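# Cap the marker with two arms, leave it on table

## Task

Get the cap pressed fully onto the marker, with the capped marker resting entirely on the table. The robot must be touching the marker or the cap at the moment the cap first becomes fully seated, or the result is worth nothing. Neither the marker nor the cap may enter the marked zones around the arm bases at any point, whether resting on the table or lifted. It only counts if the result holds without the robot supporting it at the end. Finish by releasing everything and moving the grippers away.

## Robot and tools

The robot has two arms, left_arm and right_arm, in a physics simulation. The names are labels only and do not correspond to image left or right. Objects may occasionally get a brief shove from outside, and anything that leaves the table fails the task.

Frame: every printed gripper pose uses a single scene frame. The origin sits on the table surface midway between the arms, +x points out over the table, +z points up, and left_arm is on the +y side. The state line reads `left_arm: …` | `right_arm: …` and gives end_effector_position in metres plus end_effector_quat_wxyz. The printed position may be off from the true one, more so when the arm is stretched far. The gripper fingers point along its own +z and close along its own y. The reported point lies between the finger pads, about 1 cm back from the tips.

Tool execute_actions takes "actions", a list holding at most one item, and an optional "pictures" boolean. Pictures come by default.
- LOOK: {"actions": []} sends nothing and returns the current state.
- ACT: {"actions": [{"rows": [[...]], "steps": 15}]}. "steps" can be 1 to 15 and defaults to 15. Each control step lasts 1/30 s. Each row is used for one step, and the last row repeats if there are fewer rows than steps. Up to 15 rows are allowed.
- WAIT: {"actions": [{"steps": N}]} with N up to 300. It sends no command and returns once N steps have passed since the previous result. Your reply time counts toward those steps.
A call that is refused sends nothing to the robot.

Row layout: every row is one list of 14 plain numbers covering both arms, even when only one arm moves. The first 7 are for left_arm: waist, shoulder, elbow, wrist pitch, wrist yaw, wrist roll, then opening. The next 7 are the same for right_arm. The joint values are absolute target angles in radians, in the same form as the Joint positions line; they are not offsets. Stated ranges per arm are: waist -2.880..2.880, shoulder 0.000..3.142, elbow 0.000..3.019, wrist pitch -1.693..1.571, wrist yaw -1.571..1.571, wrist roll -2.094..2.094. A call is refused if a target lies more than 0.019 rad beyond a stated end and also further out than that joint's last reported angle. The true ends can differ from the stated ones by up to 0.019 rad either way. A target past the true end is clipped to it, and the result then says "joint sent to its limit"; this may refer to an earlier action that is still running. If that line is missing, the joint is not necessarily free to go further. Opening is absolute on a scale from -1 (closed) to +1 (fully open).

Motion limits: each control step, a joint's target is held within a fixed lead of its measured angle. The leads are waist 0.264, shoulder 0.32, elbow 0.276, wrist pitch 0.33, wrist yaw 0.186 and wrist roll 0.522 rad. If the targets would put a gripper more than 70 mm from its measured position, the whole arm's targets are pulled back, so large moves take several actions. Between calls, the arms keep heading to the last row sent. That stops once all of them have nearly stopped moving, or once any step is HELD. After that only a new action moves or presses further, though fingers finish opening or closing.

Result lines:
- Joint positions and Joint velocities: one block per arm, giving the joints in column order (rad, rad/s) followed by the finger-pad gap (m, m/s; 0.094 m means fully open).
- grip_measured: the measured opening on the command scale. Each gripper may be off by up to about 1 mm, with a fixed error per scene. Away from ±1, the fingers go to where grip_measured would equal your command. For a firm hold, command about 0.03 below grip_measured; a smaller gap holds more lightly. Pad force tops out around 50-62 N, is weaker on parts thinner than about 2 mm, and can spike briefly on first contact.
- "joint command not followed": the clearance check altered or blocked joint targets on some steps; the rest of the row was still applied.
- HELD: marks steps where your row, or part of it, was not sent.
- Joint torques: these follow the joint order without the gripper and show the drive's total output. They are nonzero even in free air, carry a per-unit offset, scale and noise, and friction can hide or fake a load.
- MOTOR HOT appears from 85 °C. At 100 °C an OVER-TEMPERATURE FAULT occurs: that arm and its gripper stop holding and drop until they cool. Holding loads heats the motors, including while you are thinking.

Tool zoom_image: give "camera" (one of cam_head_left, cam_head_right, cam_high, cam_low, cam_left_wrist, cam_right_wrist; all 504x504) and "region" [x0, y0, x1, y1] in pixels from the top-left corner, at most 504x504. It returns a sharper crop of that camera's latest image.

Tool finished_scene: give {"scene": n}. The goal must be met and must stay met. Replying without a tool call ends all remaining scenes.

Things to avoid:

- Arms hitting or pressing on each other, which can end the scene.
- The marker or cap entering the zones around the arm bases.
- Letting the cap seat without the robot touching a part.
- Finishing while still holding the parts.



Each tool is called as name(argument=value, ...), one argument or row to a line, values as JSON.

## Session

execute_actions(
  actions=[],
)

Scene clock: 0.00 s of 5100.00 s.
left_arm: end_effector_position=(+0.2715, -0.0477, +0.3682) grip_measured=+1.000 end_effector_quat_wxyz=(-0.058, -0.099, +0.952, -0.283) | right_arm: end_effector_position=(+0.6203, -0.1014, +0.1110) grip_measured=+1.000 end_effector_quat_wxyz=(-0.031, +0.438, +0.898, -0.033)
Joint positions: left_arm=[-0.738  1.338  1.514 -1.426  0.5   -0.912  0.094] | right_arm=[ 0.432  2.121  1.958 -1.498 -0.003  1.313  0.094]
Joint velocities: left_arm=[-0.005 -0.005 -0.022  0.002  0.037 -0.007  0.   ] | right_arm=[-0.005  0.015  0.002 -0.002 -0.095  0.022  0.   ]
Joint torques (N m, as the arm reports them, + toward a larger angle): no reading
Motor temperatures (°C, as the motors report them): left_arm=[23 24 26 23 22 22] | right_arm=[21 26 27 23 27 25]

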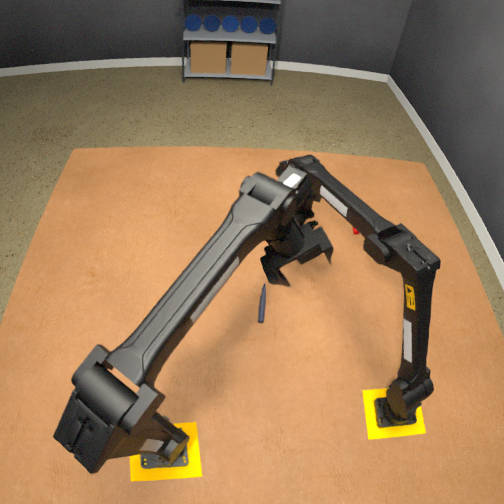

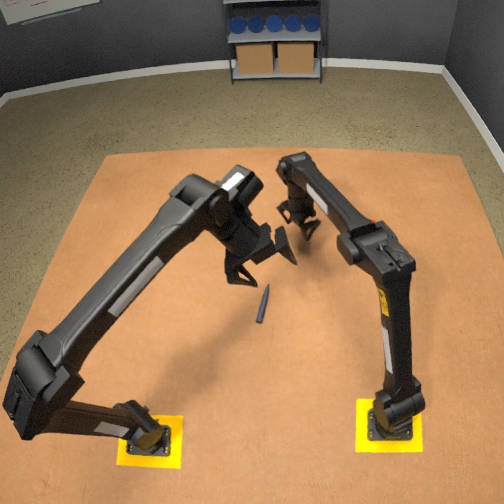

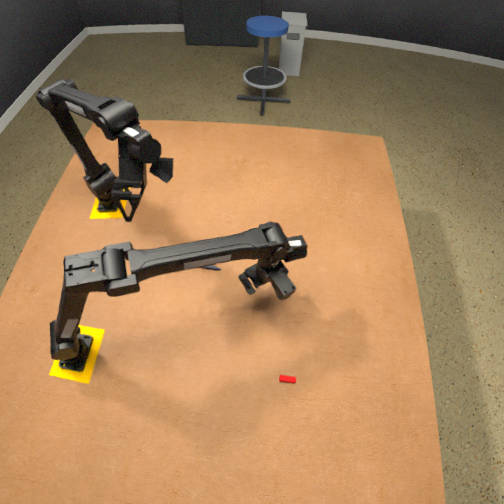

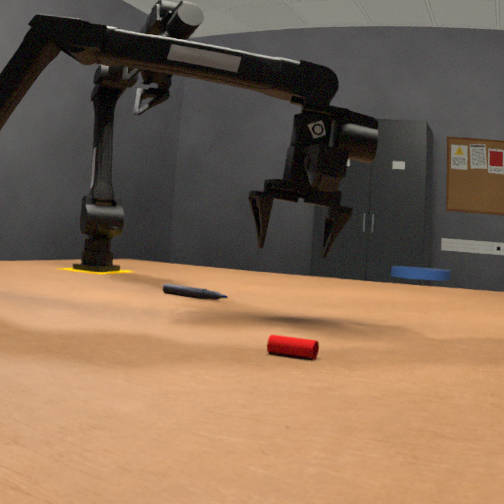

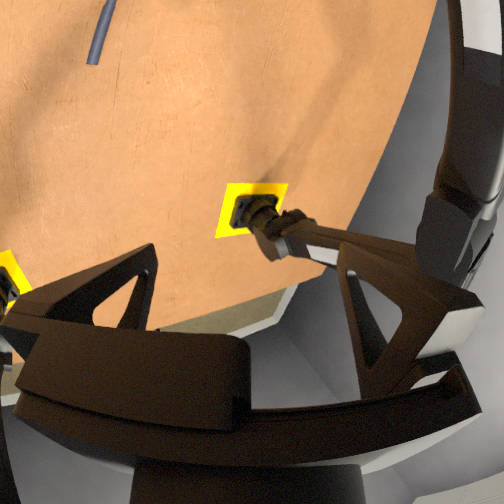

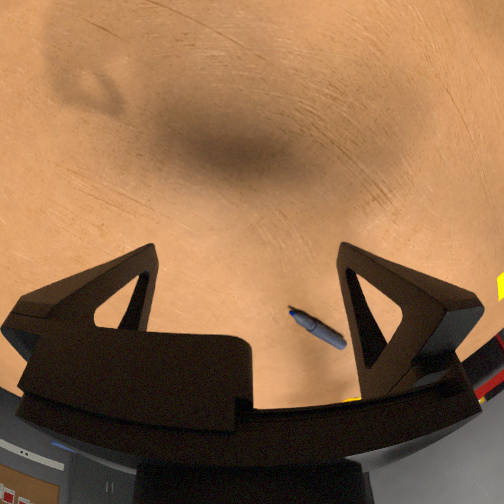

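execute_actions(
  actions=[
    {"rows":[[-0.738,1.338,1.53,-1.426,0.47,-0.89,1,0.41,2.12,1.99,-1.49,0,1.23,1],[-0.738,1.338,1.52,-1.42,0.43,-0.86,1,0.385,2.125,2.0,-1.48,0,1.14,1],[-0.738,1.338,1.51,-1.41,0.39,-0.83,1,0.355,2.13,2.01,-1.47,0,1.05,1],[-0.738,1.34,1.5,-1.4,0.35,-0.8,1,0.325,2.14,2.02,-1.46,0,0.96,1],[-0.738,1.345,1.49,-1.39,0.31,-0.77,1,0.295,2.15,2.03,-1.45,0,0.87,1],[-0.738,1.35,1.48,-1.38,0.27,-0.74,1,0.265,2.16,2.04,-1.44,0,0.78,1],[-0.736,1.36,1.47,-1.37,0.23,-0.71,1,0.235,2.17,2.05,-1.43,0,0.69,1],[-0.734,1.375,1.46,-1.355,0.19,-0.68,1,0.205,2.18,2.06,-1.42,0,0.6,1],[-0.732,1.39,1.45,-1.34,0.15,-0.65,1,0.175,2.19,2.07,-1.41,0,0.51,1],[-0.73,1.41,1.44,-1.325,0.12,-0.62,1,0.145,2.2,2.07,-1.4,0,0.42,1],[-0.728,1.43,1.43,-1.31,0.09,-0.59,1,0.115,2.21,2.07,-1.39,0,0.33,1],[-0.726,1.45,1.42,-1.295,0.06,-0.56,1,0.09,2.22,2.07,-1.38,0,0.24,1],[-0.724,1.47,1.41,-1.28,0.04,-0.53,1,0.07,2.23,2.07,-1.37,0,0.15,1],[-0.722,1.49,1.4,-1.265,0.02,-0.5,1,0.05,2.235,2.07,-1.365,0,0.07,1],[-0.72,1.51,1.39,-1.25,0,-0.49,1,0.036,2.24,2.07,-1.362,0,0,1]],"steps":15},
  ],
  pictures=false,
)

execute_actions(
  actions=[
    {"rows":[[-0.718,1.53,1.378,-1.235,0,-0.49,1,0.036,2.24,2.07,-1.362,0,0,1],[-0.716,1.55,1.366,-1.22,0,-0.49,1,0.036,2.24,2.07,-1.362,0,0,1],[-0.714,1.57,1.354,-1.205,0,-0.49,1,0.036,2.24,2.07,-1.362,0,0,1],[-0.712,1.59,1.342,-1.19,0,-0.49,1,0.036,2.24,2.07,-1.362,0,0,1],[-0.712,1.61,1.33,-1.175,0,-0.49,1,0.036,2.24,2.07,-1.362,0,0,1],[-0.712,1.63,1.318,-1.16,0,-0.49,1,0.036,2.24,2.07,-1.362,0,0,1],[-0.712,1.65,1.306,-1.145,0,-0.49,1,0.036,2.24,2.07,-1.362,0,0,1],[-0.712,1.67,1.294,-1.13,0,-0.49,1,0.036,2.24,2.07,-1.362,0,0,1],[-0.712,1.69,1.282,-1.115,0,-0.49,1,0.036,2.24,2.07,-1.362,0,0,1],[-0.712,1.705,1.272,-1.1,0,-0.49,1,0.036,2.24,2.07,-1.362,0,0,1],[-0.712,1.72,1.264,-1.085,0,-0.49,1,0.036,2.24,2.07,-1.362,0,0,1],[-0.712,1.73,1.258,-1.07,0,-0.49,1,0.036,2.24,2.07,-1.362,0,0,1],[-0.712,1.74,1.254,-1.06,0,-0.49,1,0.036,2.24,2.07,-1.362,0,0,1],[-0.712,1.748,1.252,-1.052,0,-0.49,1,0.036,2.24,2.07,-1.362,0,0,1]],"steps":15},
  ],
  pictures=false,
)

execute_actions(
  actions=[
    {"steps":15},
  ],
)

Scene clock: 48.90 s of 5100.00 s.
left_arm: end_effector_position=(+0.3474, -0.0043, +0.2648) grip_measured=+1.000 end_effector_quat_wxyz=(+0.094, +0.010, +0.992, -0.077) | right_arm: end_effector_position=(+0.7013, -0.2740, +0.1124) grip_measured=+1.000 end_effector_quat_wxyz=(+0.007, +0.235, +0.972, +0.004)
Joint positions: left_arm=[-0.738  1.448  1.418 -1.297  0.018 -0.604  0.094] | right_arm=[ 0.142  2.144  2.003 -1.413 -0.003  0.589  0.094]
Joint velocities: left_arm=[ 0.005  0.737 -0.3    0.462 -0.462  0.711  0.   ] | right_arm=[-0.923  0.19   0.125  0.256  0.037 -1.824  0.   ]
Joint torques (N m, as the arm reports them, + toward a larger angle): left_arm=[ 1.46 -9.78  9.48  1.06 -0.01  0.11] | right_arm=[ -0.29 -20.21  13.91   0.64   0.25  -0.02]
Motor temperatures (°C, as the motors report them): left_arm=[23 24 29 23 22 22] | right_arm=[21 28 31 23 26 25]
Steps of this call (steps 1 to 90: nothing new was sent; then 45.40 s passed at rest; steps 91 to 105: all 15 steps of this action). Readings (joint positions):
91: left_arm=[-0.738 1.338 1.514 -1.426 0.486 -0.910] | right_arm=[0.431 2.121 1.958 -1.498 -0.003 1.302]
92: left_arm=[-0.738 1.338 1.514 -1.426 0.458 -0.903] | right_arm=[0.429 2.121 1.958 -1.498 -0.003 1.275]
94: left_arm=[-0.738 1.338 1.512 -1.424 0.383 -0.877] | right_arm=[0.415 2.121 1.960 -1.492 -0.003 1.186]
98: left_arm=[-0.738 1.341 1.483 -1.396 0.224 -0.791] | right_arm=[0.343 2.122 1.975 -1.467 -0.003 0.985]
105: the state above

Scene clock: 49.40 s of 5100.00 s.
left_arm: end_effector_position=(+0.3554, +0.0009, +0.0590) grip_measured=+1.000 end_effector_quat_wxyz=(-0.008, +0.053, +0.999, +0.004) | right_arm: end_effector_position=(+0.7205, -0.3549, +0.0679) grip_measured=+1.000 end_effector_quat_wxyz=(-0.001, +0.019, +1.000, -0.001)
Joint positions: left_arm=[-0.725  1.756  1.249 -1.082  0.002 -0.504  0.094] | right_arm=[ 0.022  2.229  2.032 -1.375  0.002  0.034  0.094]
Joint velocities: left_arm=[-0.005  0.269 -0.125  0.183  0.022 -0.022  0.   ] | right_arm=[ 0.23  -0.015 -0.027  0.007  0.007 -0.139  0.   ]
Joint torques (N m, as the arm reports them, + toward a larger angle): left_arm=[  0.82 -16.94   9.57   0.6   -0.1    0.1 ] | right_arm=[  1.06 -23.99  14.26   0.68  -0.06  -0.04]
Motor temperatures (°C, as the motors report them): left_arm=[23 24 29 23 22 22] | right_arm=[21 28 31 23 26 25]
Steps of this call (steps 1 to 15: all 15 steps of this action). Readings (joint positions):
1: left_arm=[-0.737 1.474 1.407 -1.281 0.008 -0.583] | right_arm=[0.112 2.153 2.008 -1.405 -0.003 0.512]
2: left_arm=[-0.736 1.500 1.394 -1.265 0.004 -0.566] | right_arm=[0.082 2.164 2.017 -1.396 -0.003 0.417]
4: left_arm=[-0.732 1.552 1.367 -1.234 0.003 -0.542] | right_arm=[0.030 2.189 2.031 -1.380 -0.000 0.271]
8: left_arm=[-0.726 1.645 1.313 -1.175 0.002 -0.517] | right_arm=[-0.021 2.221 2.032 -1.375 0.002 0.118]
15: the state above

Scene clock: 49.90 s of 5100.00 s.
left_arm: end_effector_position=(+0.3561, +0.0005, +0.0537) grip_measured=+1.000 end_effector_quat_wxyz=(-0.008, +0.054, +0.998, +0.004) | right_arm: end_effector_position=(+0.7204, -0.3404, +0.0679) grip_measured=+1.000 end_effector_quat_wxyz=(-0.001, -0.002, +1.000, -0.001)
Joint positions: left_arm=[-0.725  1.764  1.244 -1.069  0.002 -0.5    0.094] | right_arm=[ 0.043  2.229  2.032 -1.375  0.001  0.012  0.094]
Joint velocities: left_arm=[-0.024 -0.015  0.012  0.002  0.022 -0.007  0.   ] | right_arm=[-0.005  0.005 -0.017  0.002  0.007  0.066  0.   ]
Joint torques (N m, as the arm reports them, + toward a larger angle): left_arm=[  1.   -16.2    9.36   0.69  -0.1    0.1 ] | right_arm=[  0.88 -24.53  14.17   0.62   0.01  -0.06]
Motor temperatures (°C, as the motors report them): left_arm=[23 24 29 23 22 22] | right_arm=[21 28 31 23 26 25]
Steps of this call (steps 1 to 15: the robot went on to your last target). Readings (joint positions):
1: left_arm=[-0.725 1.763 1.246 -1.077 0.002 -0.503] | right_arm=[0.030 2.229 2.032 -1.375 0.002 0.029]
2: left_arm=[-0.725 1.767 1.244 -1.074 0.002 -0.502] | right_arm=[0.037 2.229 2.032 -1.375 0.002 0.025]
4: left_arm=[-0.725 1.768 1.244 -1.071 0.002 -0.501] | right_arm=[0.046 2.229 2.032 -1.375 0.001 0.020]
8: left_arm=[-0.725 1.764 1.244 -1.069 0.002 -0.501] | right_arm=[0.048 2.229 2.032 -1.375 0.001 0.014]
15: the state above

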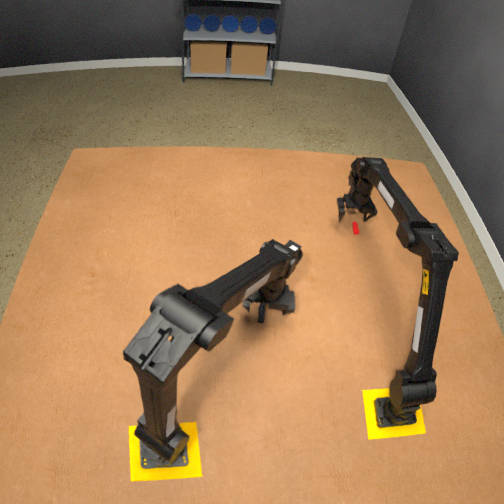

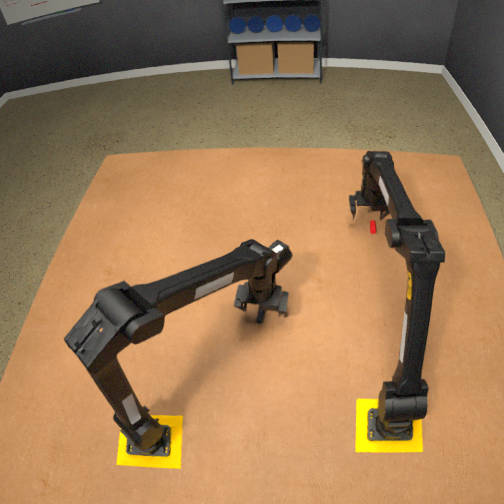

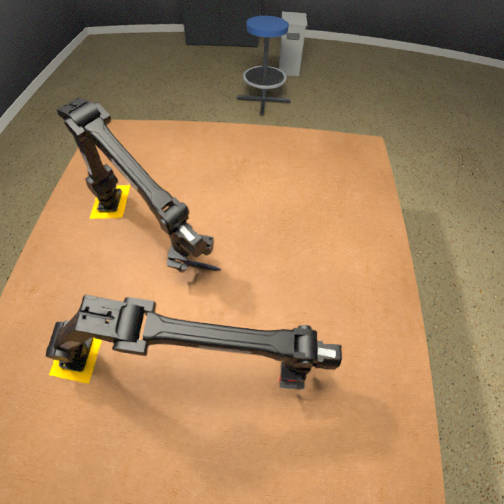

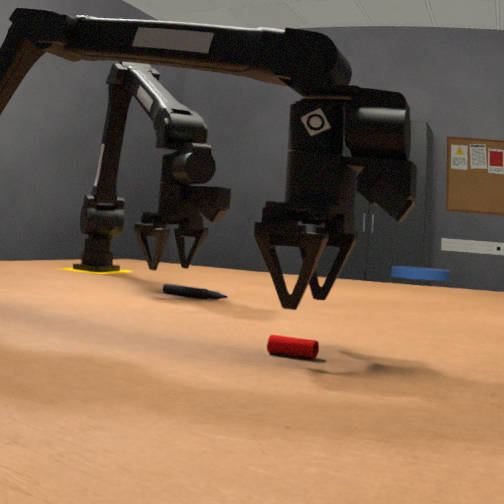

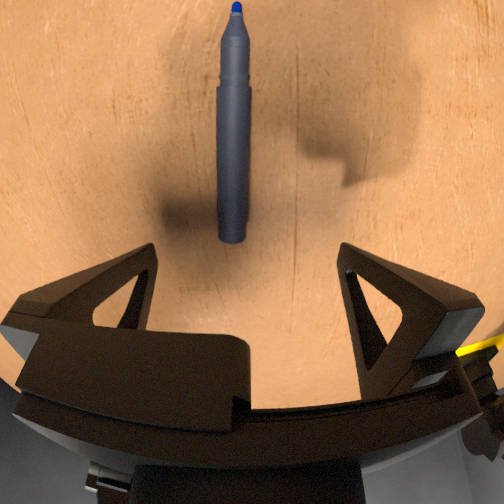

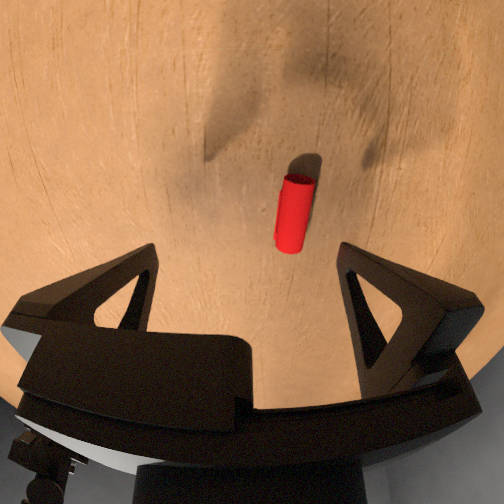

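execute_actions(
  actions=[
    {"rows":[[-0.708,1.76,1.245,-1.05,0,-0.47,0.9,0.03,2.24,2.04,-1.36,0,0.02,0.9],[-0.703,1.765,1.241,-1.04,0,-0.45,0.8,0.022,2.243,2.035,-1.355,0,0.04,0.8],[-0.698,1.77,1.237,-1.03,0,-0.435,0.7,0.014,2.246,2.03,-1.35,0,0.04,0.8],[-0.694,1.775,1.233,-1.02,0,-0.435,0.6,0.006,2.248,2.024,-1.34,0,0.04,0.8],[-0.692,1.78,1.229,-1.01,0,-0.435,0.5,0.0,2.25,2.017,-1.33,0,0.04,0.8],[-0.692,1.785,1.225,-1.0,0,-0.435,0.4,-0.004,2.252,2.01,-1.32,0,0.04,0.7],[-0.692,1.79,1.221,-0.99,0,-0.435,0.3,-0.004,2.254,2.003,-1.31,0,0.04,0.6],[-0.692,1.794,1.217,-0.98,0,-0.435,0.2,-0.004,2.256,1.996,-1.3,0,0.04,0.5],[-0.692,1.798,1.213,-0.97,0,-0.435,0.1,-0.004,2.258,1.989,-1.29,0,0.04,0.4],[-0.692,1.802,1.209,-0.96,0,-0.435,0.1,-0.004,2.26,1.982,-1.28,0,0.04,0.3],[-0.692,1.805,1.205,-0.95,0,-0.435,0.1,-0.004,2.262,1.975,-1.27,0,0.04,0.2],[-0.692,1.808,1.202,-0.94,0,-0.435,0.1,-0.004,2.264,1.968,-1.26,0,0.04,0.2],[-0.692,1.81,1.199,-0.932,0,-0.435,0.1,-0.004,2.266,1.961,-1.252,0,0.04,0.2],[-0.692,1.81,1.199,-0.932,0,-0.435,0.1,-0.004,2.268,1.955,-1.248,0,0.04,0.2]],"steps":15},
  ],
  pictures=false,
)

execute_actions(
  actions=[
    {"steps":15},
  ],
)

Scene clock: 77.23 s of 5100.00 s.
left_arm: end_effector_position=(+0.3660, +0.0072, +0.0191) grip_measured=+0.103 end_effector_quat_wxyz=(+0.004, +0.069, +0.998, -0.003) | right_arm: end_effector_position=(+0.7217, -0.3764, +0.0406) grip_measured=+0.203 end_effector_quat_wxyz=(+0.014, +0.033, +0.999, -0.001)
Joint positions: left_arm=[-0.703  1.807  1.201 -0.955  0.002 -0.448  0.052] | right_arm=[-0.01   2.232  1.963 -1.274  0.001  0.028  0.057]
Joint velocities: left_arm=[ 0.015  0.103 -0.085  0.081 -0.037  0.007  0.   ] | right_arm=[-0.015  0.044 -0.125  0.12  -0.066 -0.037 -0.   ]
Joint torques (N m, as the arm reports them, + toward a larger angle): left_arm=[  0.72 -15.3    8.51   0.64  -0.08   0.1 ] | right_arm=[  2.37 -22.98   9.88   0.49   0.01   0.13]
Motor temperatures (°C, as the motors report them): left_arm=[23 24 28 23 22 22] | right_arm=[21 29 32 23 26 25]
Steps of this call (steps 1 to 15: the robot went on to your last target; steps 16 to 90: nothing new was sent; then 23.83 s passed at rest; steps 91 to 105: all 15 steps of this action). Readings (joint positions):
91: left_arm=[-0.725 1.764 1.244 -1.069 0.002 -0.497] | right_arm=[0.043 2.229 2.032 -1.375 0.001 0.011]
92: left_arm=[-0.725 1.764 1.244 -1.066 0.002 -0.490] | right_arm=[0.042 2.229 2.032 -1.375 0.001 0.014]
94: left_arm=[-0.721 1.764 1.241 -1.052 0.002 -0.474] | right_arm=[0.038 2.229 2.031 -1.369 0.001 0.019]
98: left_arm=[-0.709 1.771 1.229 -1.014 0.002 -0.457] | right_arm=[0.018 2.229 2.013 -1.335 0.001 0.024]
105: the state above

Scene clock: 77.73 s of 5100.00 s.
left_arm: end_effector_position=(+0.3652, +0.0077, +0.0149) grip_measured=+0.103 end_effector_quat_wxyz=(+0.002, +0.071, +0.998, -0.002) | right_arm: end_effector_position=(+0.7200, -0.3760, +0.0316) grip_measured=+0.203 end_effector_quat_wxyz=(+0.009, +0.033, +0.999, -0.001)
Joint positions: left_arm=[-0.703  1.814  1.197 -0.948  0.002 -0.445  0.052] | right_arm=[-0.009  2.241  1.955 -1.266  0.001  0.029  0.056]
Joint velocities: left_arm=[ 0.015 -0.005 -0.002 -0.007  0.051 -0.007  0.001] | right_arm=[-0.015 -0.005 -0.002  0.002 -0.022  0.022  0.001]
Joint torques (N m, as the arm reports them, + toward a larger angle): left_arm=[  0.68 -15.42   8.37   0.77  -0.07   0.09] | right_arm=[  1.8  -23.47  10.12   0.7   -0.02   0.15]
Motor temperatures (°C, as the motors report them): left_arm=[23 24 28 23 22 22] | right_arm=[21 29 32 23 26 25]
Steps of this call (steps 1 to 15: the robot went on to your last target). Readings (joint positions):
1: left_arm=[-0.703 1.811 1.199 -0.953 0.002 -0.447] | right_arm=[-0.010 2.233 1.960 -1.271 0.001 0.029]
2: left_arm=[-0.703 1.813 1.198 -0.951 0.002 -0.447] | right_arm=[-0.010 2.236 1.958 -1.269 0.001 0.029]
4: left_arm=[-0.703 1.814 1.197 -0.950 0.002 -0.446] | right_arm=[-0.009 2.239 1.956 -1.268 0.001 0.029]
8: left_arm=[-0.703 1.814 1.197 -0.948 0.002 -0.446] | right_arm=[-0.009 2.241 1.955 -1.267 0.001 0.029]
15: the state above
All arms were judged still, so your last target was given up. Only a new action makes them travel on or press farther. Fingers that are still opening or closing keep moving.

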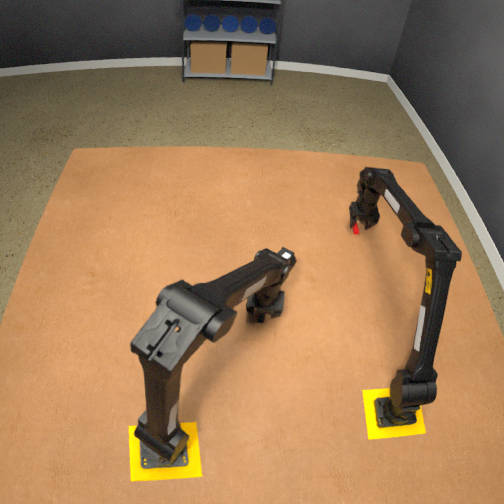

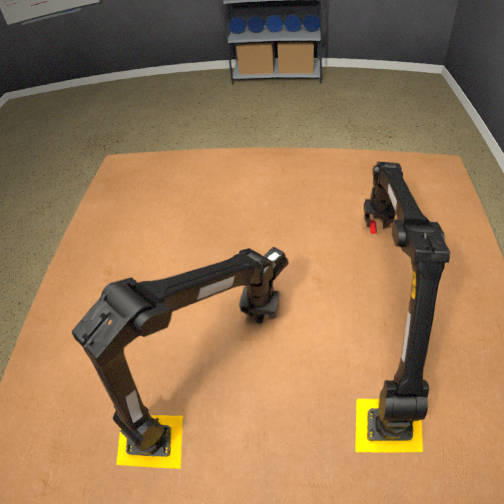

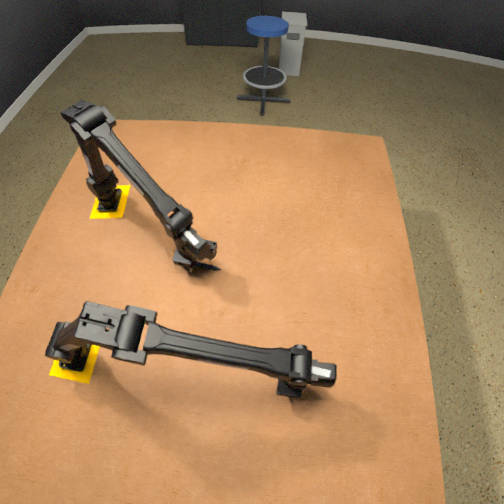

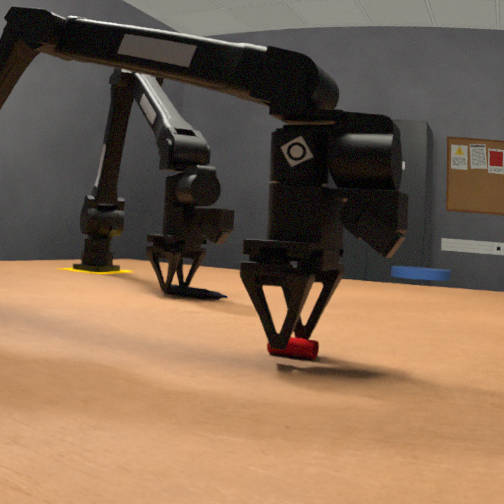

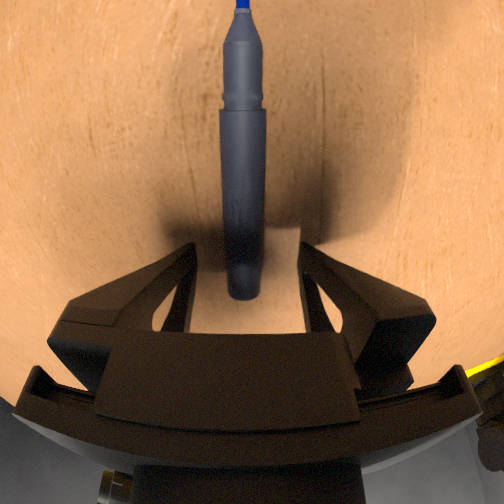

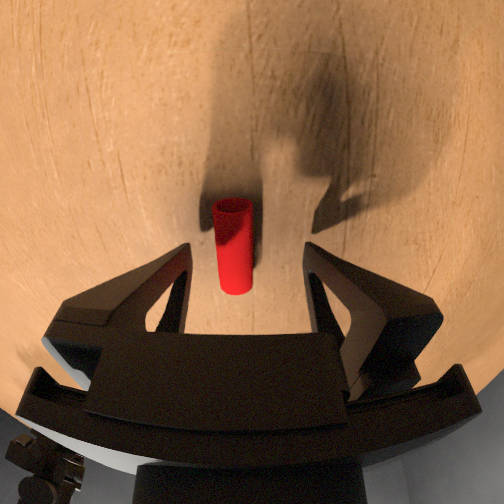

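execute_actions(
  actions=[],
)

Scene clock: 113.07 s of 5100.00 s.
left_arm: end_effector_position=(+0.3652, +0.0077, +0.0149) grip_measured=+0.103 end_effector_quat_wxyz=(+0.002, +0.071, +0.997, -0.002) | right_arm: end_effector_position=(+0.7200, -0.3760, +0.0316) grip_measured=+0.203 end_effector_quat_wxyz=(+0.009, +0.033, +0.999, -0.001)
Joint positions: left_arm=[-0.703  1.814  1.197 -0.948  0.002 -0.445  0.052] | right_arm=[-0.009  2.241  1.955 -1.266  0.001  0.029  0.056]
Joint velocities: left_arm=[-0.015 -0.005 -0.002 -0.017  0.022 -0.066 -0.001] | right_arm=[ 0.005 -0.015  0.007  0.022 -0.022 -0.066  0.   ]
Joint torques (N m, as the arm reports them, + toward a larger angle): left_arm=[  0.76 -15.36   8.4    0.75  -0.08   0.1 ] | right_arm=[  1.38 -23.21  10.03   0.83   0.04   0.17]
Motor temperatures (°C, as the motors report them): left_arm=[23 24 27 23 22 22] | right_arm=[21 29 30 23 26 25]
Steps of this call (steps 1 to 90: nothing new was sent; then 32.33 s passed at rest). Readings (joint positions):
1: left_arm=[-0.703 1.814 1.197 -0.948 0.002 -0.445] | right_arm=[-0.009 2.241 1.955 -1.266 0.001 0.029]
2: left_arm=[-0.703 1.814 1.197 -0.948 0.002 -0.445] | right_arm=[-0.009 2.241 1.955 -1.266 0.001 0.029]
4: left_arm=[-0.703 1.814 1.197 -0.948 0.002 -0.445] | right_arm=[-0.009 2.241 1.955 -1.266 0.001 0.029]
8: left_arm=[-0.703 1.814 1.197 -0.948 0.002 -0.445] | right_arm=[-0.009 2.241 1.955 -1.266 0.001 0.029]
90: the state above

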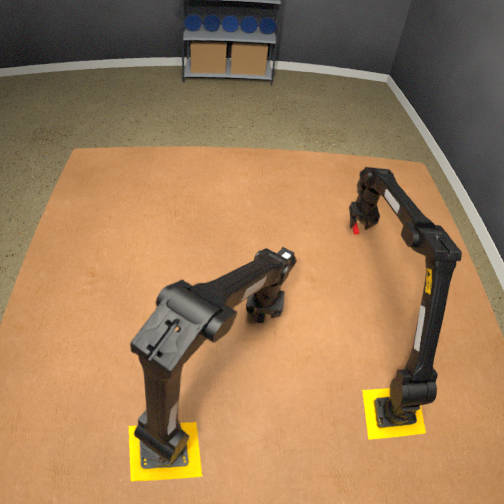

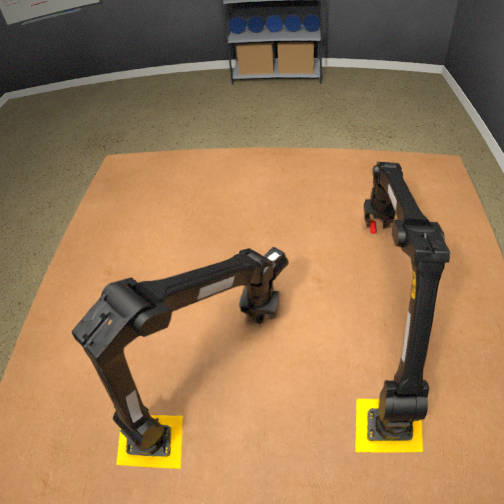

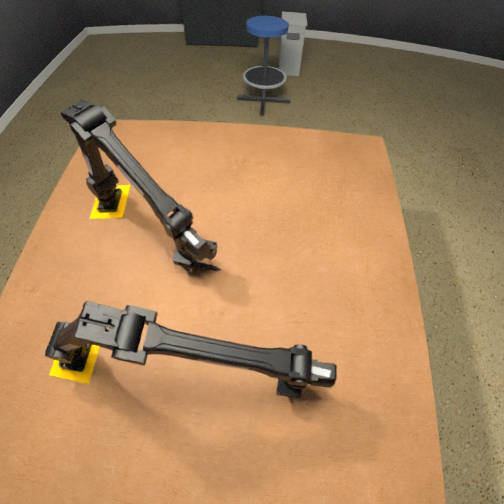

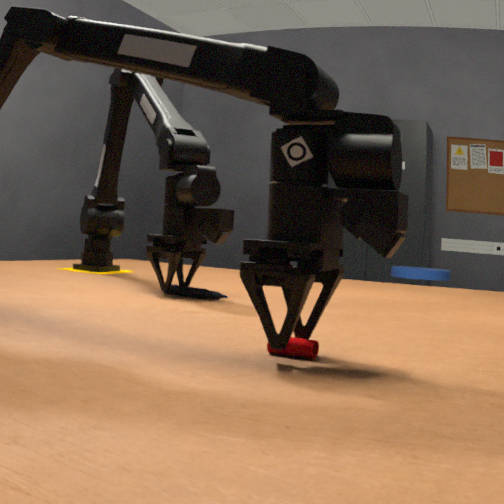

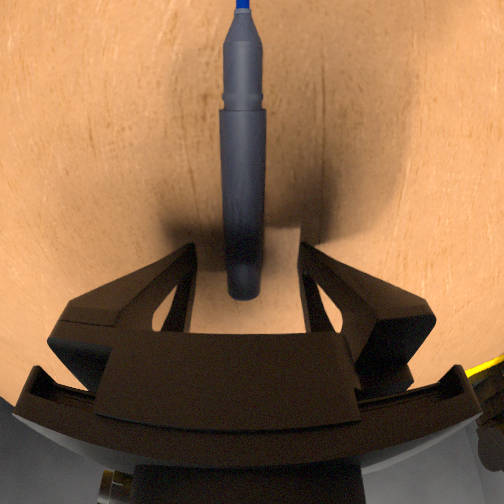

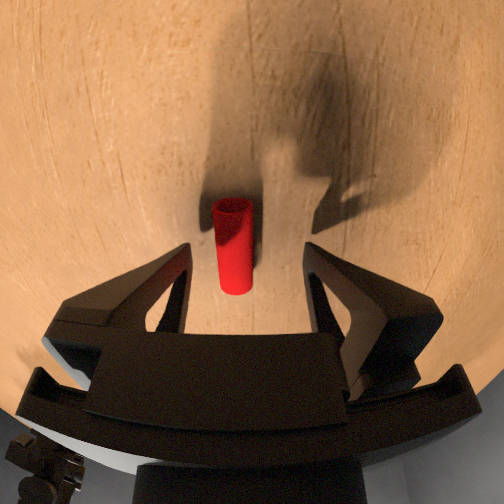

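execute_actions(
  actions=[
    {"rows":[[-0.692,1.813,1.199,-0.932,0,-0.435,0.1,0.0,2.272,1.955,-1.248,0,0.04,0.2],[-0.692,1.816,1.199,-0.932,0,-0.435,0.1,0.004,2.276,1.955,-1.248,0,0.04,0.2],[-0.692,1.819,1.199,-0.932,0,-0.435,0.0,0.007,2.28,1.955,-1.248,0,0.04,0.1],[-0.692,1.822,1.199,-0.932,0,-0.435,-0.1,0.01,2.284,1.955,-1.248,0,0.04,0.0],[-0.692,1.824,1.199,-0.932,0,-0.435,-0.2,0.01,2.287,1.955,-1.248,0,0.04,-0.1]]},
  ],
  pictures=false,
)

execute_actions(
  actions=[
    {"rows":[[-0.692,1.824,1.199,-0.932,0,-0.435,-0.4,0.01,2.287,1.955,-1.248,0,0.04,-0.3],[-0.692,1.824,1.199,-0.932,0,-0.435,-0.5,0.01,2.287,1.955,-1.248,0,0.04,-0.45],[-0.692,1.824,1.199,-0.932,0,-0.435,-0.58,0.01,2.287,1.955,-1.248,0,0.04,-0.55],[-0.692,1.824,1.199,-0.932,0,-0.435,-0.6,0.01,2.287,1.955,-1.248,0,0.04,-0.58],[-0.692,1.824,1.199,-0.932,0,-0.435,-0.62,0.01,2.287,1.955,-1.248,0,0.04,-0.6],[-0.692,1.824,1.199,-0.932,0,-0.435,-0.68,0.01,2.287,1.955,-1.248,0,0.04,-0.665]]},
  ],
)

Scene clock: 129.17 s of 5100.00 s.
left_arm: end_effector_position=(+0.3648, +0.0079, +0.0131) grip_measured=-0.197 end_effector_quat_wxyz=(+0.000, +0.071, +0.997, -0.001) | right_arm: end_effector_position=(+0.7187, -0.3664, +0.0213) grip_measured=-0.097 end_effector_quat_wxyz=(+0.002, +0.026, +1.000, -0.001)
Joint positions: left_arm=[-0.703  1.818  1.197 -0.948  0.002 -0.445  0.038] | right_arm=[ 0.005  2.257  1.955 -1.266  0.001  0.029  0.042]
Joint velocities: left_arm=[ 0.005 -0.005  0.002  0.022  0.051 -0.022 -0.   ] | right_arm=[-0.015 -0.005 -0.007  0.012 -0.051  0.037 -0.   ]
Joint torques (N m, as the arm reports them, + toward a larger angle): left_arm=[  0.7  -14.35   8.36   0.72  -0.07   0.09] | right_arm=[  0.64 -22.48  10.05   0.63  -0.02   0.17]
Motor temperatures (°C, as the motors report them): left_arm=[23 24 27 23 22 22] | right_arm=[21 29 30 23 26 25]
Steps of this call (steps 1 to 90: nothing new was sent; then 12.60 s passed at rest; steps 91 to 105: all 15 steps of this action). Readings (joint positions):
91: left_arm=[-0.703 1.814 1.197 -0.948 0.002 -0.445] | right_arm=[-0.009 2.241 1.955 -1.266 0.001 0.029]
92: left_arm=[-0.703 1.814 1.197 -0.948 0.002 -0.445] | right_arm=[-0.009 2.241 1.955 -1.266 0.001 0.029]
94: left_arm=[-0.703 1.814 1.197 -0.948 0.002 -0.445] | right_arm=[-0.008 2.242 1.955 -1.266 0.001 0.029]
98: left_arm=[-0.703 1.816 1.197 -0.948 0.002 -0.445] | right_arm=[-0.002 2.247 1.955 -1.266 0.001 0.029]
105: the state above

Scene clock: 129.67 s of 5100.00 s.
left_arm: end_effector_position=(+0.3648, +0.0079, +0.0131) grip_measured=-0.642 end_effector_quat_wxyz=(+0.000, +0.071, +0.997, -0.001) | right_arm: end_effector_position=(+0.7186, -0.3664, +0.0210) grip_measured=-0.631 end_effector_quat_wxyz=(+0.001, +0.026, +1.000, -0.001)
Joint positions: left_arm=[-0.703  1.818  1.197 -0.948  0.002 -0.445  0.017] | right_arm=[ 0.005  2.257  1.955 -1.266  0.001  0.029  0.017]
Joint velocities: left_arm=[ 0.005  0.005 -0.002 -0.027  0.022  0.037  0.   ] | right_arm=[-0.005 -0.005  0.017 -0.012  0.007 -0.022  0.001]
Joint torques (N m, as the arm reports them, + toward a larger angle): left_arm=[  0.78 -14.3    8.37   0.73  -0.08   0.09] | right_arm=[  1.47 -23.14  10.25   0.92   0.05   0.22]
Motor temperatures (°C, as the motors report them): left_arm=[23 24 27 23 22 22] | right_arm=[21 29 30 23 26 25]
Steps of this call (steps 1 to 15: all 15 steps of this action). Readings (joint positions):
1: left_arm=[-0.703 1.818 1.197 -0.948 0.002 -0.445] | right_arm=[0.005 2.257 1.955 -1.266 0.001 0.029]
2: left_arm=[-0.703 1.818 1.197 -0.948 0.002 -0.445] | right_arm=[0.005 2.257 1.955 -1.266 0.001 0.029]
4: left_arm=[-0.703 1.818 1.197 -0.948 0.002 -0.445] | right_arm=[0.005 2.257 1.955 -1.266 0.001 0.029]
8: left_arm=[-0.703 1.818 1.197 -0.948 0.002 -0.445] | right_arm=[0.005 2.257 1.955 -1.266 0.001 0.029]
15: the state above

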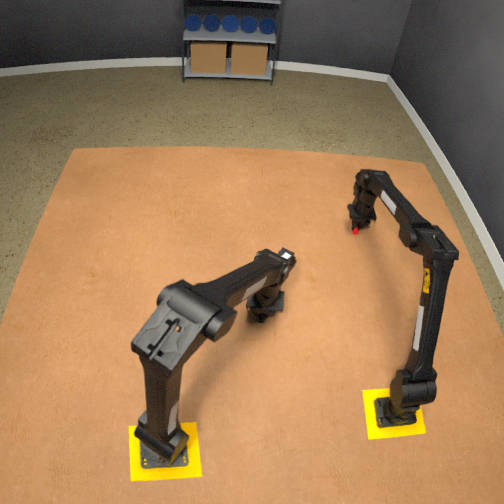

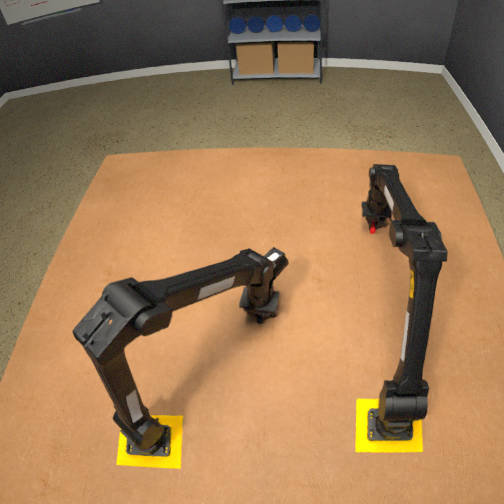

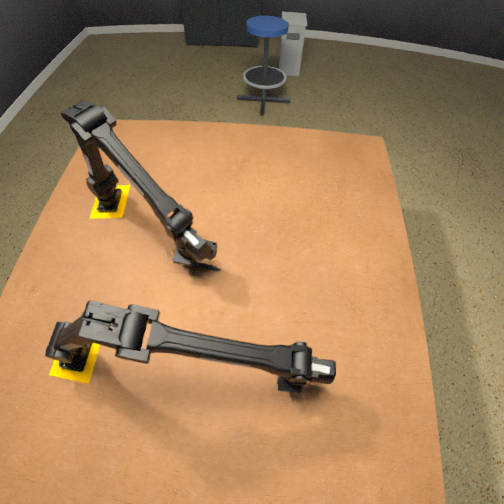

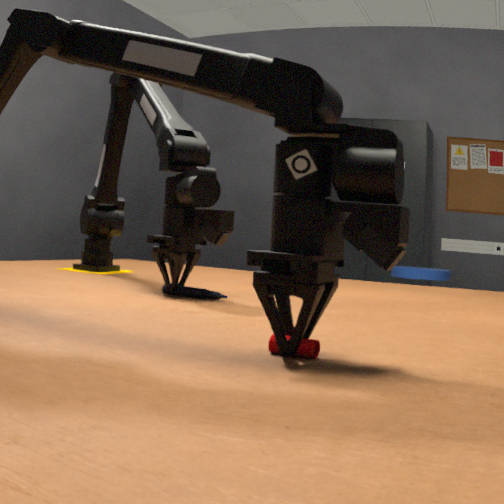

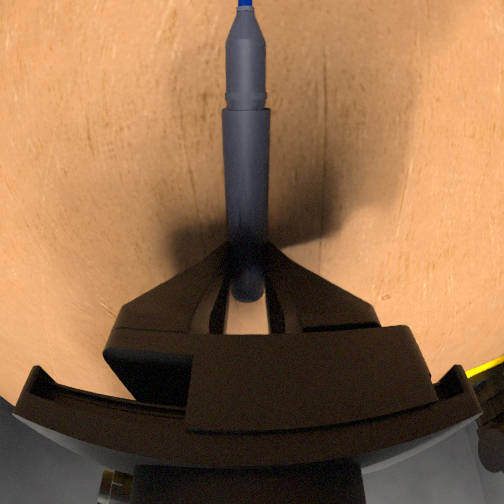

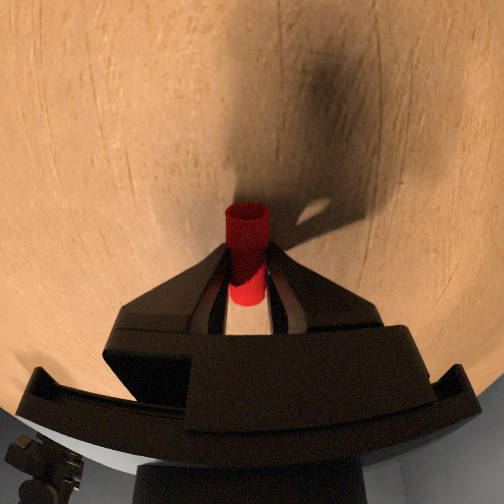

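execute_actions(
  actions=[
    {"rows":[[-0.692,1.80,1.2,-0.94,0,-0.435,-0.68,0.01,2.265,1.955,-1.255,0,0.04,-0.665],[-0.692,1.78,1.21,-0.95,0,-0.435,-0.68,0.01,2.245,1.955,-1.265,0,0.04,-0.665],[-0.692,1.76,1.22,-0.97,0,-0.435,-0.68,0.01,2.225,1.955,-1.28,0,0.04,-0.665],[-0.692,1.74,1.23,-0.99,0,-0.435,-0.68,0.01,2.205,1.955,-1.295,0,0.04,-0.665],[-0.692,1.72,1.24,-1.01,0,-0.435,-0.68,0.01,2.185,1.955,-1.31,0,0.04,-0.665],[-0.692,1.71,1.25,-1.03,0,-0.435,-0.68,0.01,2.17,1.955,-1.32,0,0.04,-0.665]],"steps":12},
  ],
  pictures=false,
)

execute_actions(
  actions=[
    {"rows":[[-0.685,1.73,1.28,-1.04,0,-0.37,-0.68,0.01,2.155,1.93,-1.31,0,-0.01,-0.665],[-0.68,1.745,1.30,-1.05,0,-0.31,-0.68,0.01,2.145,1.91,-1.30,0,-0.05,-0.665],[-0.675,1.76,1.325,-1.06,0,-0.26,-0.68,0.01,2.135,1.895,-1.295,0,-0.09,-0.665],[-0.67,1.775,1.345,-1.065,0,-0.21,-0.68,0.01,2.125,1.88,-1.29,0,-0.13,-0.665],[-0.665,1.79,1.37,-1.075,0,-0.16,-0.68,0.01,2.115,1.86,-1.28,0,-0.17,-0.665],[-0.66,1.805,1.39,-1.08,0,-0.11,-0.68,0.01,2.105,1.845,-1.275,0,-0.21,-0.665],[-0.655,1.82,1.415,-1.09,0,-0.06,-0.68,0.01,2.095,1.83,-1.27,0,-0.25,-0.665],[-0.65,1.835,1.435,-1.095,0,-0.01,-0.68,0.01,2.085,1.81,-1.26,0,-0.29,-0.665],[-0.645,1.85,1.46,-1.105,0,0.04,-0.68,0.01,2.075,1.795,-1.255,0,-0.33,-0.665],[-0.64,1.865,1.48,-1.11,0,0.09,-0.68,0.01,2.065,1.78,-1.25,0,-0.37,-0.665],[-0.635,1.88,1.505,-1.12,0,0.14,-0.68,0.01,2.055,1.76,-1.24,0,-0.41,-0.665],[-0.63,1.895,1.525,-1.125,0,0.19,-0.68,0.01,2.045,1.745,-1.235,0,-0.45,-0.665],[-0.625,1.91,1.55,-1.135,0,0.24,-0.68,0.01,2.035,1.73,-1.23,0,-0.49,-0.665],[-0.62,1.925,1.57,-1.14,0,0.29,-0.68,0.01,2.025,1.71,-1.22,0,-0.53,-0.665],[-0.615,1.94,1.595,-1.15,0,0.35,-0.68,0.01,2.015,1.695,-1.21,0,-0.58,-0.665]]},
  ],
  pictures=false,
)

execute_actions(
  actions=[
    {"rows":[[-0.61,1.955,1.615,-1.16,0,0.40,-0.68,0.01,2.005,1.675,-1.20,0,-0.62,-0.665],[-0.605,1.97,1.64,-1.165,0,0.46,-0.68,0.01,1.995,1.66,-1.19,0,-0.66,-0.665],[-0.60,1.985,1.66,-1.17,0,0.51,-0.68,0.01,1.985,1.64,-1.18,0,-0.71,-0.665],[-0.595,2.0,1.685,-1.18,0,0.57,-0.68,0.01,1.975,1.625,-1.17,0,-0.75,-0.665],[-0.59,2.015,1.705,-1.185,0,0.62,-0.68,0.01,1.965,1.605,-1.16,0,-0.79,-0.665],[-0.585,2.03,1.73,-1.19,0,0.68,-0.68,0.01,1.955,1.59,-1.15,0,-0.83,-0.665],[-0.58,2.045,1.75,-1.195,0,0.73,-0.68,0.01,1.945,1.57,-1.14,0,-0.88,-0.665],[-0.575,2.06,1.775,-1.2,0,0.79,-0.68,0.01,1.935,1.555,-1.13,0,-0.92,-0.665],[-0.57,2.075,1.795,-1.205,0,0.84,-0.68,0.01,1.925,1.535,-1.12,0,-0.96,-0.665],[-0.565,2.09,1.82,-1.21,0,0.9,-0.68,0.01,1.915,1.52,-1.11,0,-1.0,-0.665],[-0.56,2.105,1.84,-1.215,0,0.95,-0.68,0.01,1.905,1.50,-1.10,0,-1.05,-0.665],[-0.555,2.12,1.865,-1.22,0,1.01,-0.68,0.01,1.9,1.485,-1.085,0,-1.09,-0.665],[-0.55,2.135,1.885,-1.225,0,1.06,-0.68,0.01,1.9,1.465,-1.07,0,-1.13,-0.665],[-0.546,2.15,1.905,-1.23,0,1.11,-0.68,0.01,1.9,1.45,-1.05,0,-1.17,-0.665],[-0.543,2.165,1.925,-1.235,0,1.148,-0.68,0.01,1.9,1.432,-1.03,0,-1.21,-0.665]]},
  ],
  pictures=false,
)

execute_actions(
  actions=[
    {"rows":[[-0.543,2.172,1.925,-1.235,0,1.148,-0.68,0.01,1.91,1.432,-1.03,0,-1.21,-0.665],[-0.543,2.179,1.925,-1.235,0,1.148,-0.68,0.01,1.92,1.432,-1.03,0,-1.21,-0.665],[-0.543,2.186,1.925,-1.235,0,1.148,-0.68,0.01,1.93,1.432,-1.03,0,-1.21,-0.665],[-0.543,2.193,1.925,-1.235,0,1.148,-0.68,0.01,1.94,1.432,-1.03,0,-1.21,-0.665],[-0.543,2.2,1.925,-1.235,0,1.148,-0.68,0.01,1.95,1.432,-1.03,0,-1.21,-0.665],[-0.543,2.205,1.925,-1.235,0,1.148,-0.68,0.01,1.96,1.432,-1.03,0,-1.21,-0.665]]},
  ],
  pictures=false,
)

execute_actions(
  actions=[
    {"steps":15},
  ],
)

Scene clock: 179.60 s of 5100.00 s.
left_arm: end_effector_position=(+0.3636, +0.0088, +0.0685) grip_measured=-0.642 end_effector_quat_wxyz=(+0.025, +0.071, +0.997, -0.015) | right_arm: end_effector_position=(+0.7126, -0.3663, +0.0572) grip_measured=-0.631 end_effector_quat_wxyz=(+0.009, +0.026, +1.000, -0.001)
Joint positions: left_arm=[-0.703  1.706  1.208 -1.015  0.002 -0.445  0.017] | right_arm=[ 0.005  2.198  1.949 -1.304  0.001  0.029  0.017]
Joint velocities: left_arm=[-0.005 -0.122  0.09  -0.017 -0.007 -0.022 -0.001] | right_arm=[ 0.005 -0.259  0.002 -0.022  0.007 -0.066 -0.   ]
Joint torques (N m, as the arm reports them, + toward a larger angle): left_arm=[  0.78 -12.97  12.43  -0.5   -0.08   0.09] | right_arm=[  1.73 -26.22  10.91  -0.27   0.     0.2 ]
Motor temperatures (°C, as the motors report them): left_arm=[23 24 27 23 22 22] | right_arm=[21 29 30 23 26 25]
Steps of this call (steps 1 to 15: the robot went on to your last target; steps 16 to 90: nothing new was sent; then 46.53 s passed at rest; steps 91 to 102: all 12 steps of this action). Readings (joint positions):
91: left_arm=[-0.703 1.818 1.197 -0.948 0.002 -0.445] | right_arm=[0.005 2.257 1.955 -1.266 0.001 0.029]
92: left_arm=[-0.703 1.817 1.197 -0.948 0.002 -0.445] | right_arm=[0.005 2.257 1.955 -1.266 0.001 0.029]
94: left_arm=[-0.703 1.807 1.197 -0.956 0.002 -0.445] | right_arm=[0.005 2.255 1.955 -1.268 0.001 0.029]
98: left_arm=[-0.703 1.750 1.197 -1.005 0.002 -0.445] | right_arm=[0.005 2.232 1.949 -1.299 0.001 0.029]
102: the state above

Scene clock: 180.10 s of 5100.00 s.
left_arm: end_effector_position=(+0.4529, -0.0060, +0.0661) grip_measured=-0.642 end_effector_quat_wxyz=(+0.020, +0.320, +0.947, -0.005) | right_arm: end_effector_position=(+0.6563, -0.3650, +0.0588) grip_measured=-0.631 end_effector_quat_wxyz=(-0.007, -0.188, +0.982, +0.001)
Joint positions: left_arm=[-0.638  1.915  1.504 -1.12   0.002  0.13   0.017] | right_arm=[ 0.005  2.063  1.722 -1.244  0.001 -0.4    0.017]
Joint velocities: left_arm=[ 0.171  0.435  0.637 -0.237 -0.022  1.458 -0.   ] | right_arm=[ 0.015 -0.259 -0.501  0.232  0.022 -1.179  0.   ]
Joint torques (N m, as the arm reports them, + toward a larger angle): left_arm=[  0.91 -17.82  14.29  -0.4   -0.01   0.05] | right_arm=[  1.35 -25.57  10.15   0.83  -0.04   0.02]
Motor temperatures (°C, as the motors report them): left_arm=[23 24 27 23 22 22] | right_arm=[21 29 30 23 26 25]
Steps of this call (steps 1 to 15: all 15 steps of this action). Readings (joint positions):
1: left_arm=[-0.703 1.705 1.214 -1.018 0.002 -0.435] | right_arm=[0.005 2.189 1.947 -1.304 0.001 0.025]
2: left_arm=[-0.702 1.709 1.225 -1.024 0.002 -0.414] | right_arm=[0.005 2.179 1.940 -1.304 0.001 0.013]
4: left_arm=[-0.699 1.729 1.258 -1.041 0.002 -0.355] | right_arm=[0.005 2.156 1.913 -1.303 0.001 -0.025]
8: left_arm=[-0.681 1.798 1.352 -1.068 0.002 -0.198] | right_arm=[0.005 2.116 1.844 -1.290 0.001 -0.142]
15: the state above

Scene clock: 180.60 s of 5100.00 s.
left_arm: end_effector_position=(+0.5537, -0.0087, +0.0602) grip_measured=-0.642 end_effector_quat_wxyz=(+0.034, +0.636, +0.771, +0.008) | right_arm: end_effector_position=(+0.6063, -0.3639, +0.0543) grip_measured=-0.631 end_effector_quat_wxyz=(+0.018, -0.481, +0.876, -0.011)
Joint positions: left_arm=[-0.566  2.132  1.841 -1.21   0.001  0.929  0.017] | right_arm=[ 0.005  1.911  1.465 -1.082  0.001 -1.027  0.017]
Joint velocities: left_arm=[ 0.132  0.425  0.598 -0.134  0.007  1.37   0.001] | right_arm=[-0.005 -0.181 -0.418  0.491  0.007 -1.165 -0.   ]
Joint torques (N m, as the arm reports them, + toward a larger angle): left_arm=[  0.97 -21.08  14.23  -0.52   0.05   0.06] | right_arm=[  1.35 -20.07   9.02   0.6   -0.07   0.  ]
Motor temperatures (°C, as the motors report them): left_arm=[23 24 27 23 22 22] | right_arm=[21 29 30 23 26 25]
Steps of this call (steps 1 to 15: all 15 steps of this action). Readings (joint positions):
1: left_arm=[-0.632 1.930 1.526 -1.128 0.002 0.180] | right_arm=[0.005 2.054 1.704 -1.235 0.001 -0.441]
2: left_arm=[-0.627 1.944 1.549 -1.136 0.002 0.232] | right_arm=[0.005 2.045 1.687 -1.226 0.001 -0.481]
4: left_arm=[-0.617 1.973 1.594 -1.151 0.002 0.337] | right_arm=[0.005 2.025 1.652 -1.206 0.001 -0.565]
8: left_arm=[-0.599 2.029 1.685 -1.175 0.001 0.552] | right_arm=[0.005 1.981 1.583 -1.166 0.001 -0.733]
15: the state above

Scene clock: 181.10 s of 5100.00 s.
left_arm: end_effector_position=(+0.5617, +0.0002, +0.0208) grip_measured=-0.642 end_effector_quat_wxyz=(+0.007, +0.704, +0.710, +0.002) | right_arm: end_effector_position=(+0.5983, -0.3637, +0.0287) grip_measured=-0.631 end_effector_quat_wxyz=(+0.007, -0.552, +0.834, -0.005)
Joint positions: left_arm=[-0.549  2.215  1.878 -1.221  0.001  1.131  0.017] | right_arm=[ 0.005  1.938  1.432 -1.048  0.001 -1.193  0.017]
Joint velocities: left_arm=[-0.015  0.005 -0.012  0.012  0.037  0.007 -0.001] | right_arm=[ 0.005 -0.005  0.007  0.012 -0.022 -0.022 -0.   ]
Joint torques (N m, as the arm reports them, + toward a larger angle): left_arm=[  0.28 -22.98  13.88  -0.58   0.07   0.1 ] | right_arm=[  0.98 -17.76   8.94   0.59  -0.07  -0.03]
Motor temperatures (°C, as the motors report them): left_arm=[23 24 27 23 22 22] | right_arm=[21 29 30 23 26 25]
Steps of this call (steps 1 to 15: all 15 steps of this action). Readings (joint positions):
1: left_arm=[-0.562 2.146 1.859 -1.213 0.001 0.971] | right_arm=[0.005 1.908 1.452 -1.069 0.001 -1.062]
2: left_arm=[-0.557 2.157 1.871 -1.214 0.001 1.004] | right_arm=[0.005 1.908 1.444 -1.062 0.001 -1.089]
4: left_arm=[-0.552 2.173 1.878 -1.215 0.001 1.052] | right_arm=[0.005 1.911 1.434 -1.054 0.001 -1.129]
8: left_arm=[-0.549 2.199 1.878 -1.220 0.001 1.103] | right_arm=[0.005 1.924 1.432 -1.049 0.001 -1.170]
15: the state above

Scene clock: 181.60 s of 5100.00 s.
left_arm: end_effector_position=(+0.5617, +0.0002, +0.0208) grip_measured=-0.642 end_effector_quat_wxyz=(+0.007, +0.707, +0.707, +0.002) | right_arm: end_effector_position=(+0.5983, -0.3637, +0.0287) grip_measured=-0.631 end_effector_quat_wxyz=(+0.007, -0.555, +0.832, -0.005)
Joint positions: left_arm=[-0.549  2.215  1.878 -1.221  0.001  1.137  0.017] | right_arm=[ 0.005  1.938  1.432 -1.048  0.001 -1.199  0.017]
Joint velocities: left_arm=[-0.005 -0.015  0.007  0.007 -0.081 -0.022  0.   ] | right_arm=[-0.005 -0.034  0.002  0.012 -0.022 -0.066 -0.001]
Joint torques (N m, as the arm reports them, + toward a larger angle): left_arm=[  0.31 -22.97  13.9   -0.56   0.08   0.08] | right_arm=[  1.13 -18.45   9.34   0.73  -0.06  -0.04]
Motor temperatures (°C, as the motors report them): left_arm=[23 24 28 23 22 22] | right_arm=[21 29 30 23 26 25]
Steps of this call (steps 1 to 15: the robot went on to your last target). Readings (joint positions):
1: left_arm=[-0.549 2.215 1.878 -1.221 0.001 1.132] | right_arm=[0.005 1.938 1.432 -1.048 0.001 -1.194]
2: left_arm=[-0.549 2.215 1.878 -1.221 0.001 1.133] | right_arm=[0.005 1.938 1.432 -1.048 0.001 -1.195]
4: left_arm=[-0.549 2.215 1.878 -1.221 0.001 1.135] | right_arm=[0.005 1.938 1.432 -1.048 0.001 -1.196]
8: left_arm=[-0.549 2.215 1.878 -1.221 0.001 1.137] | right_arm=[0.005 1.938 1.432 -1.048 0.001 -1.198]
15: the state above
All arms were judged still, so your last target was given up. Only a new action makes them travel on or press farther. Fingers that are still opening or closing keep moving.

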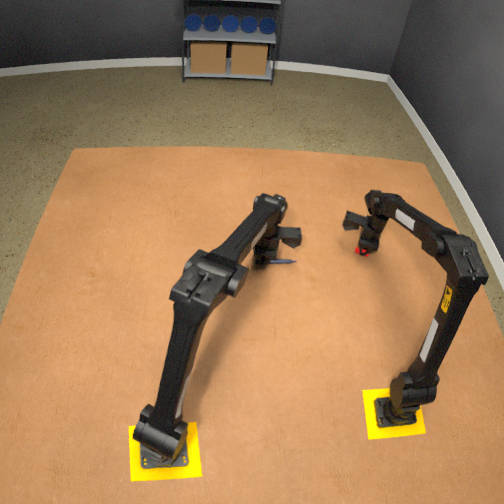

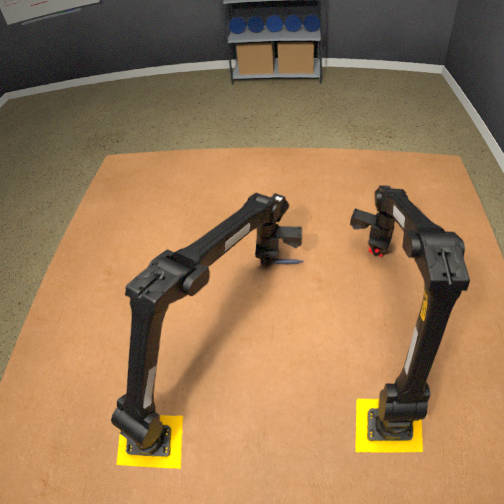

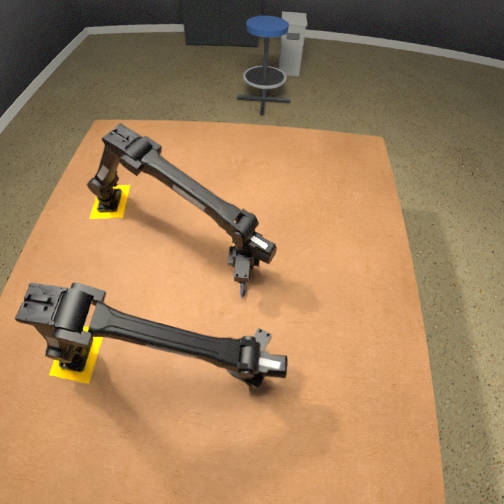

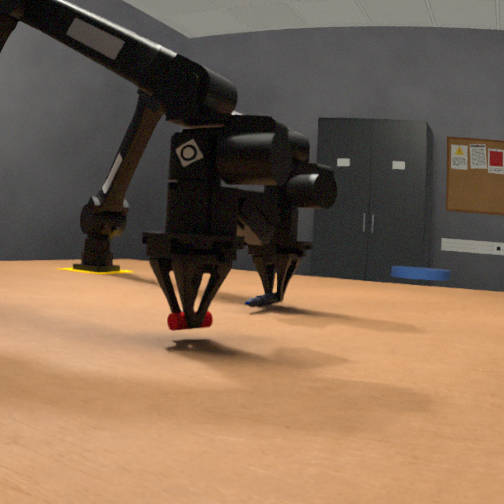

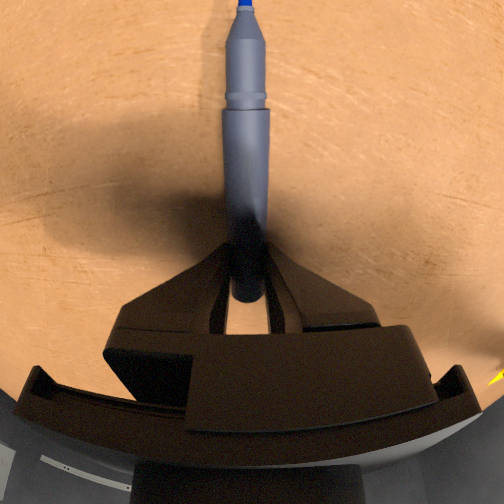

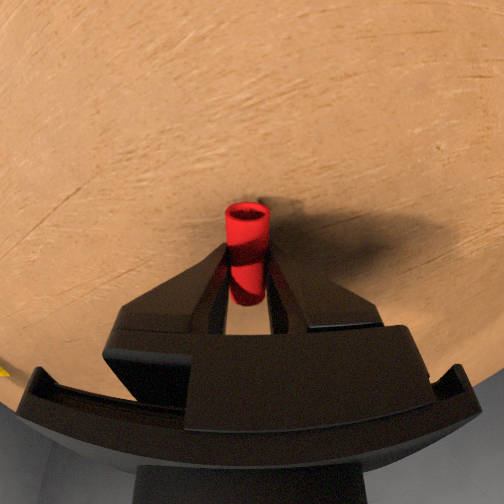

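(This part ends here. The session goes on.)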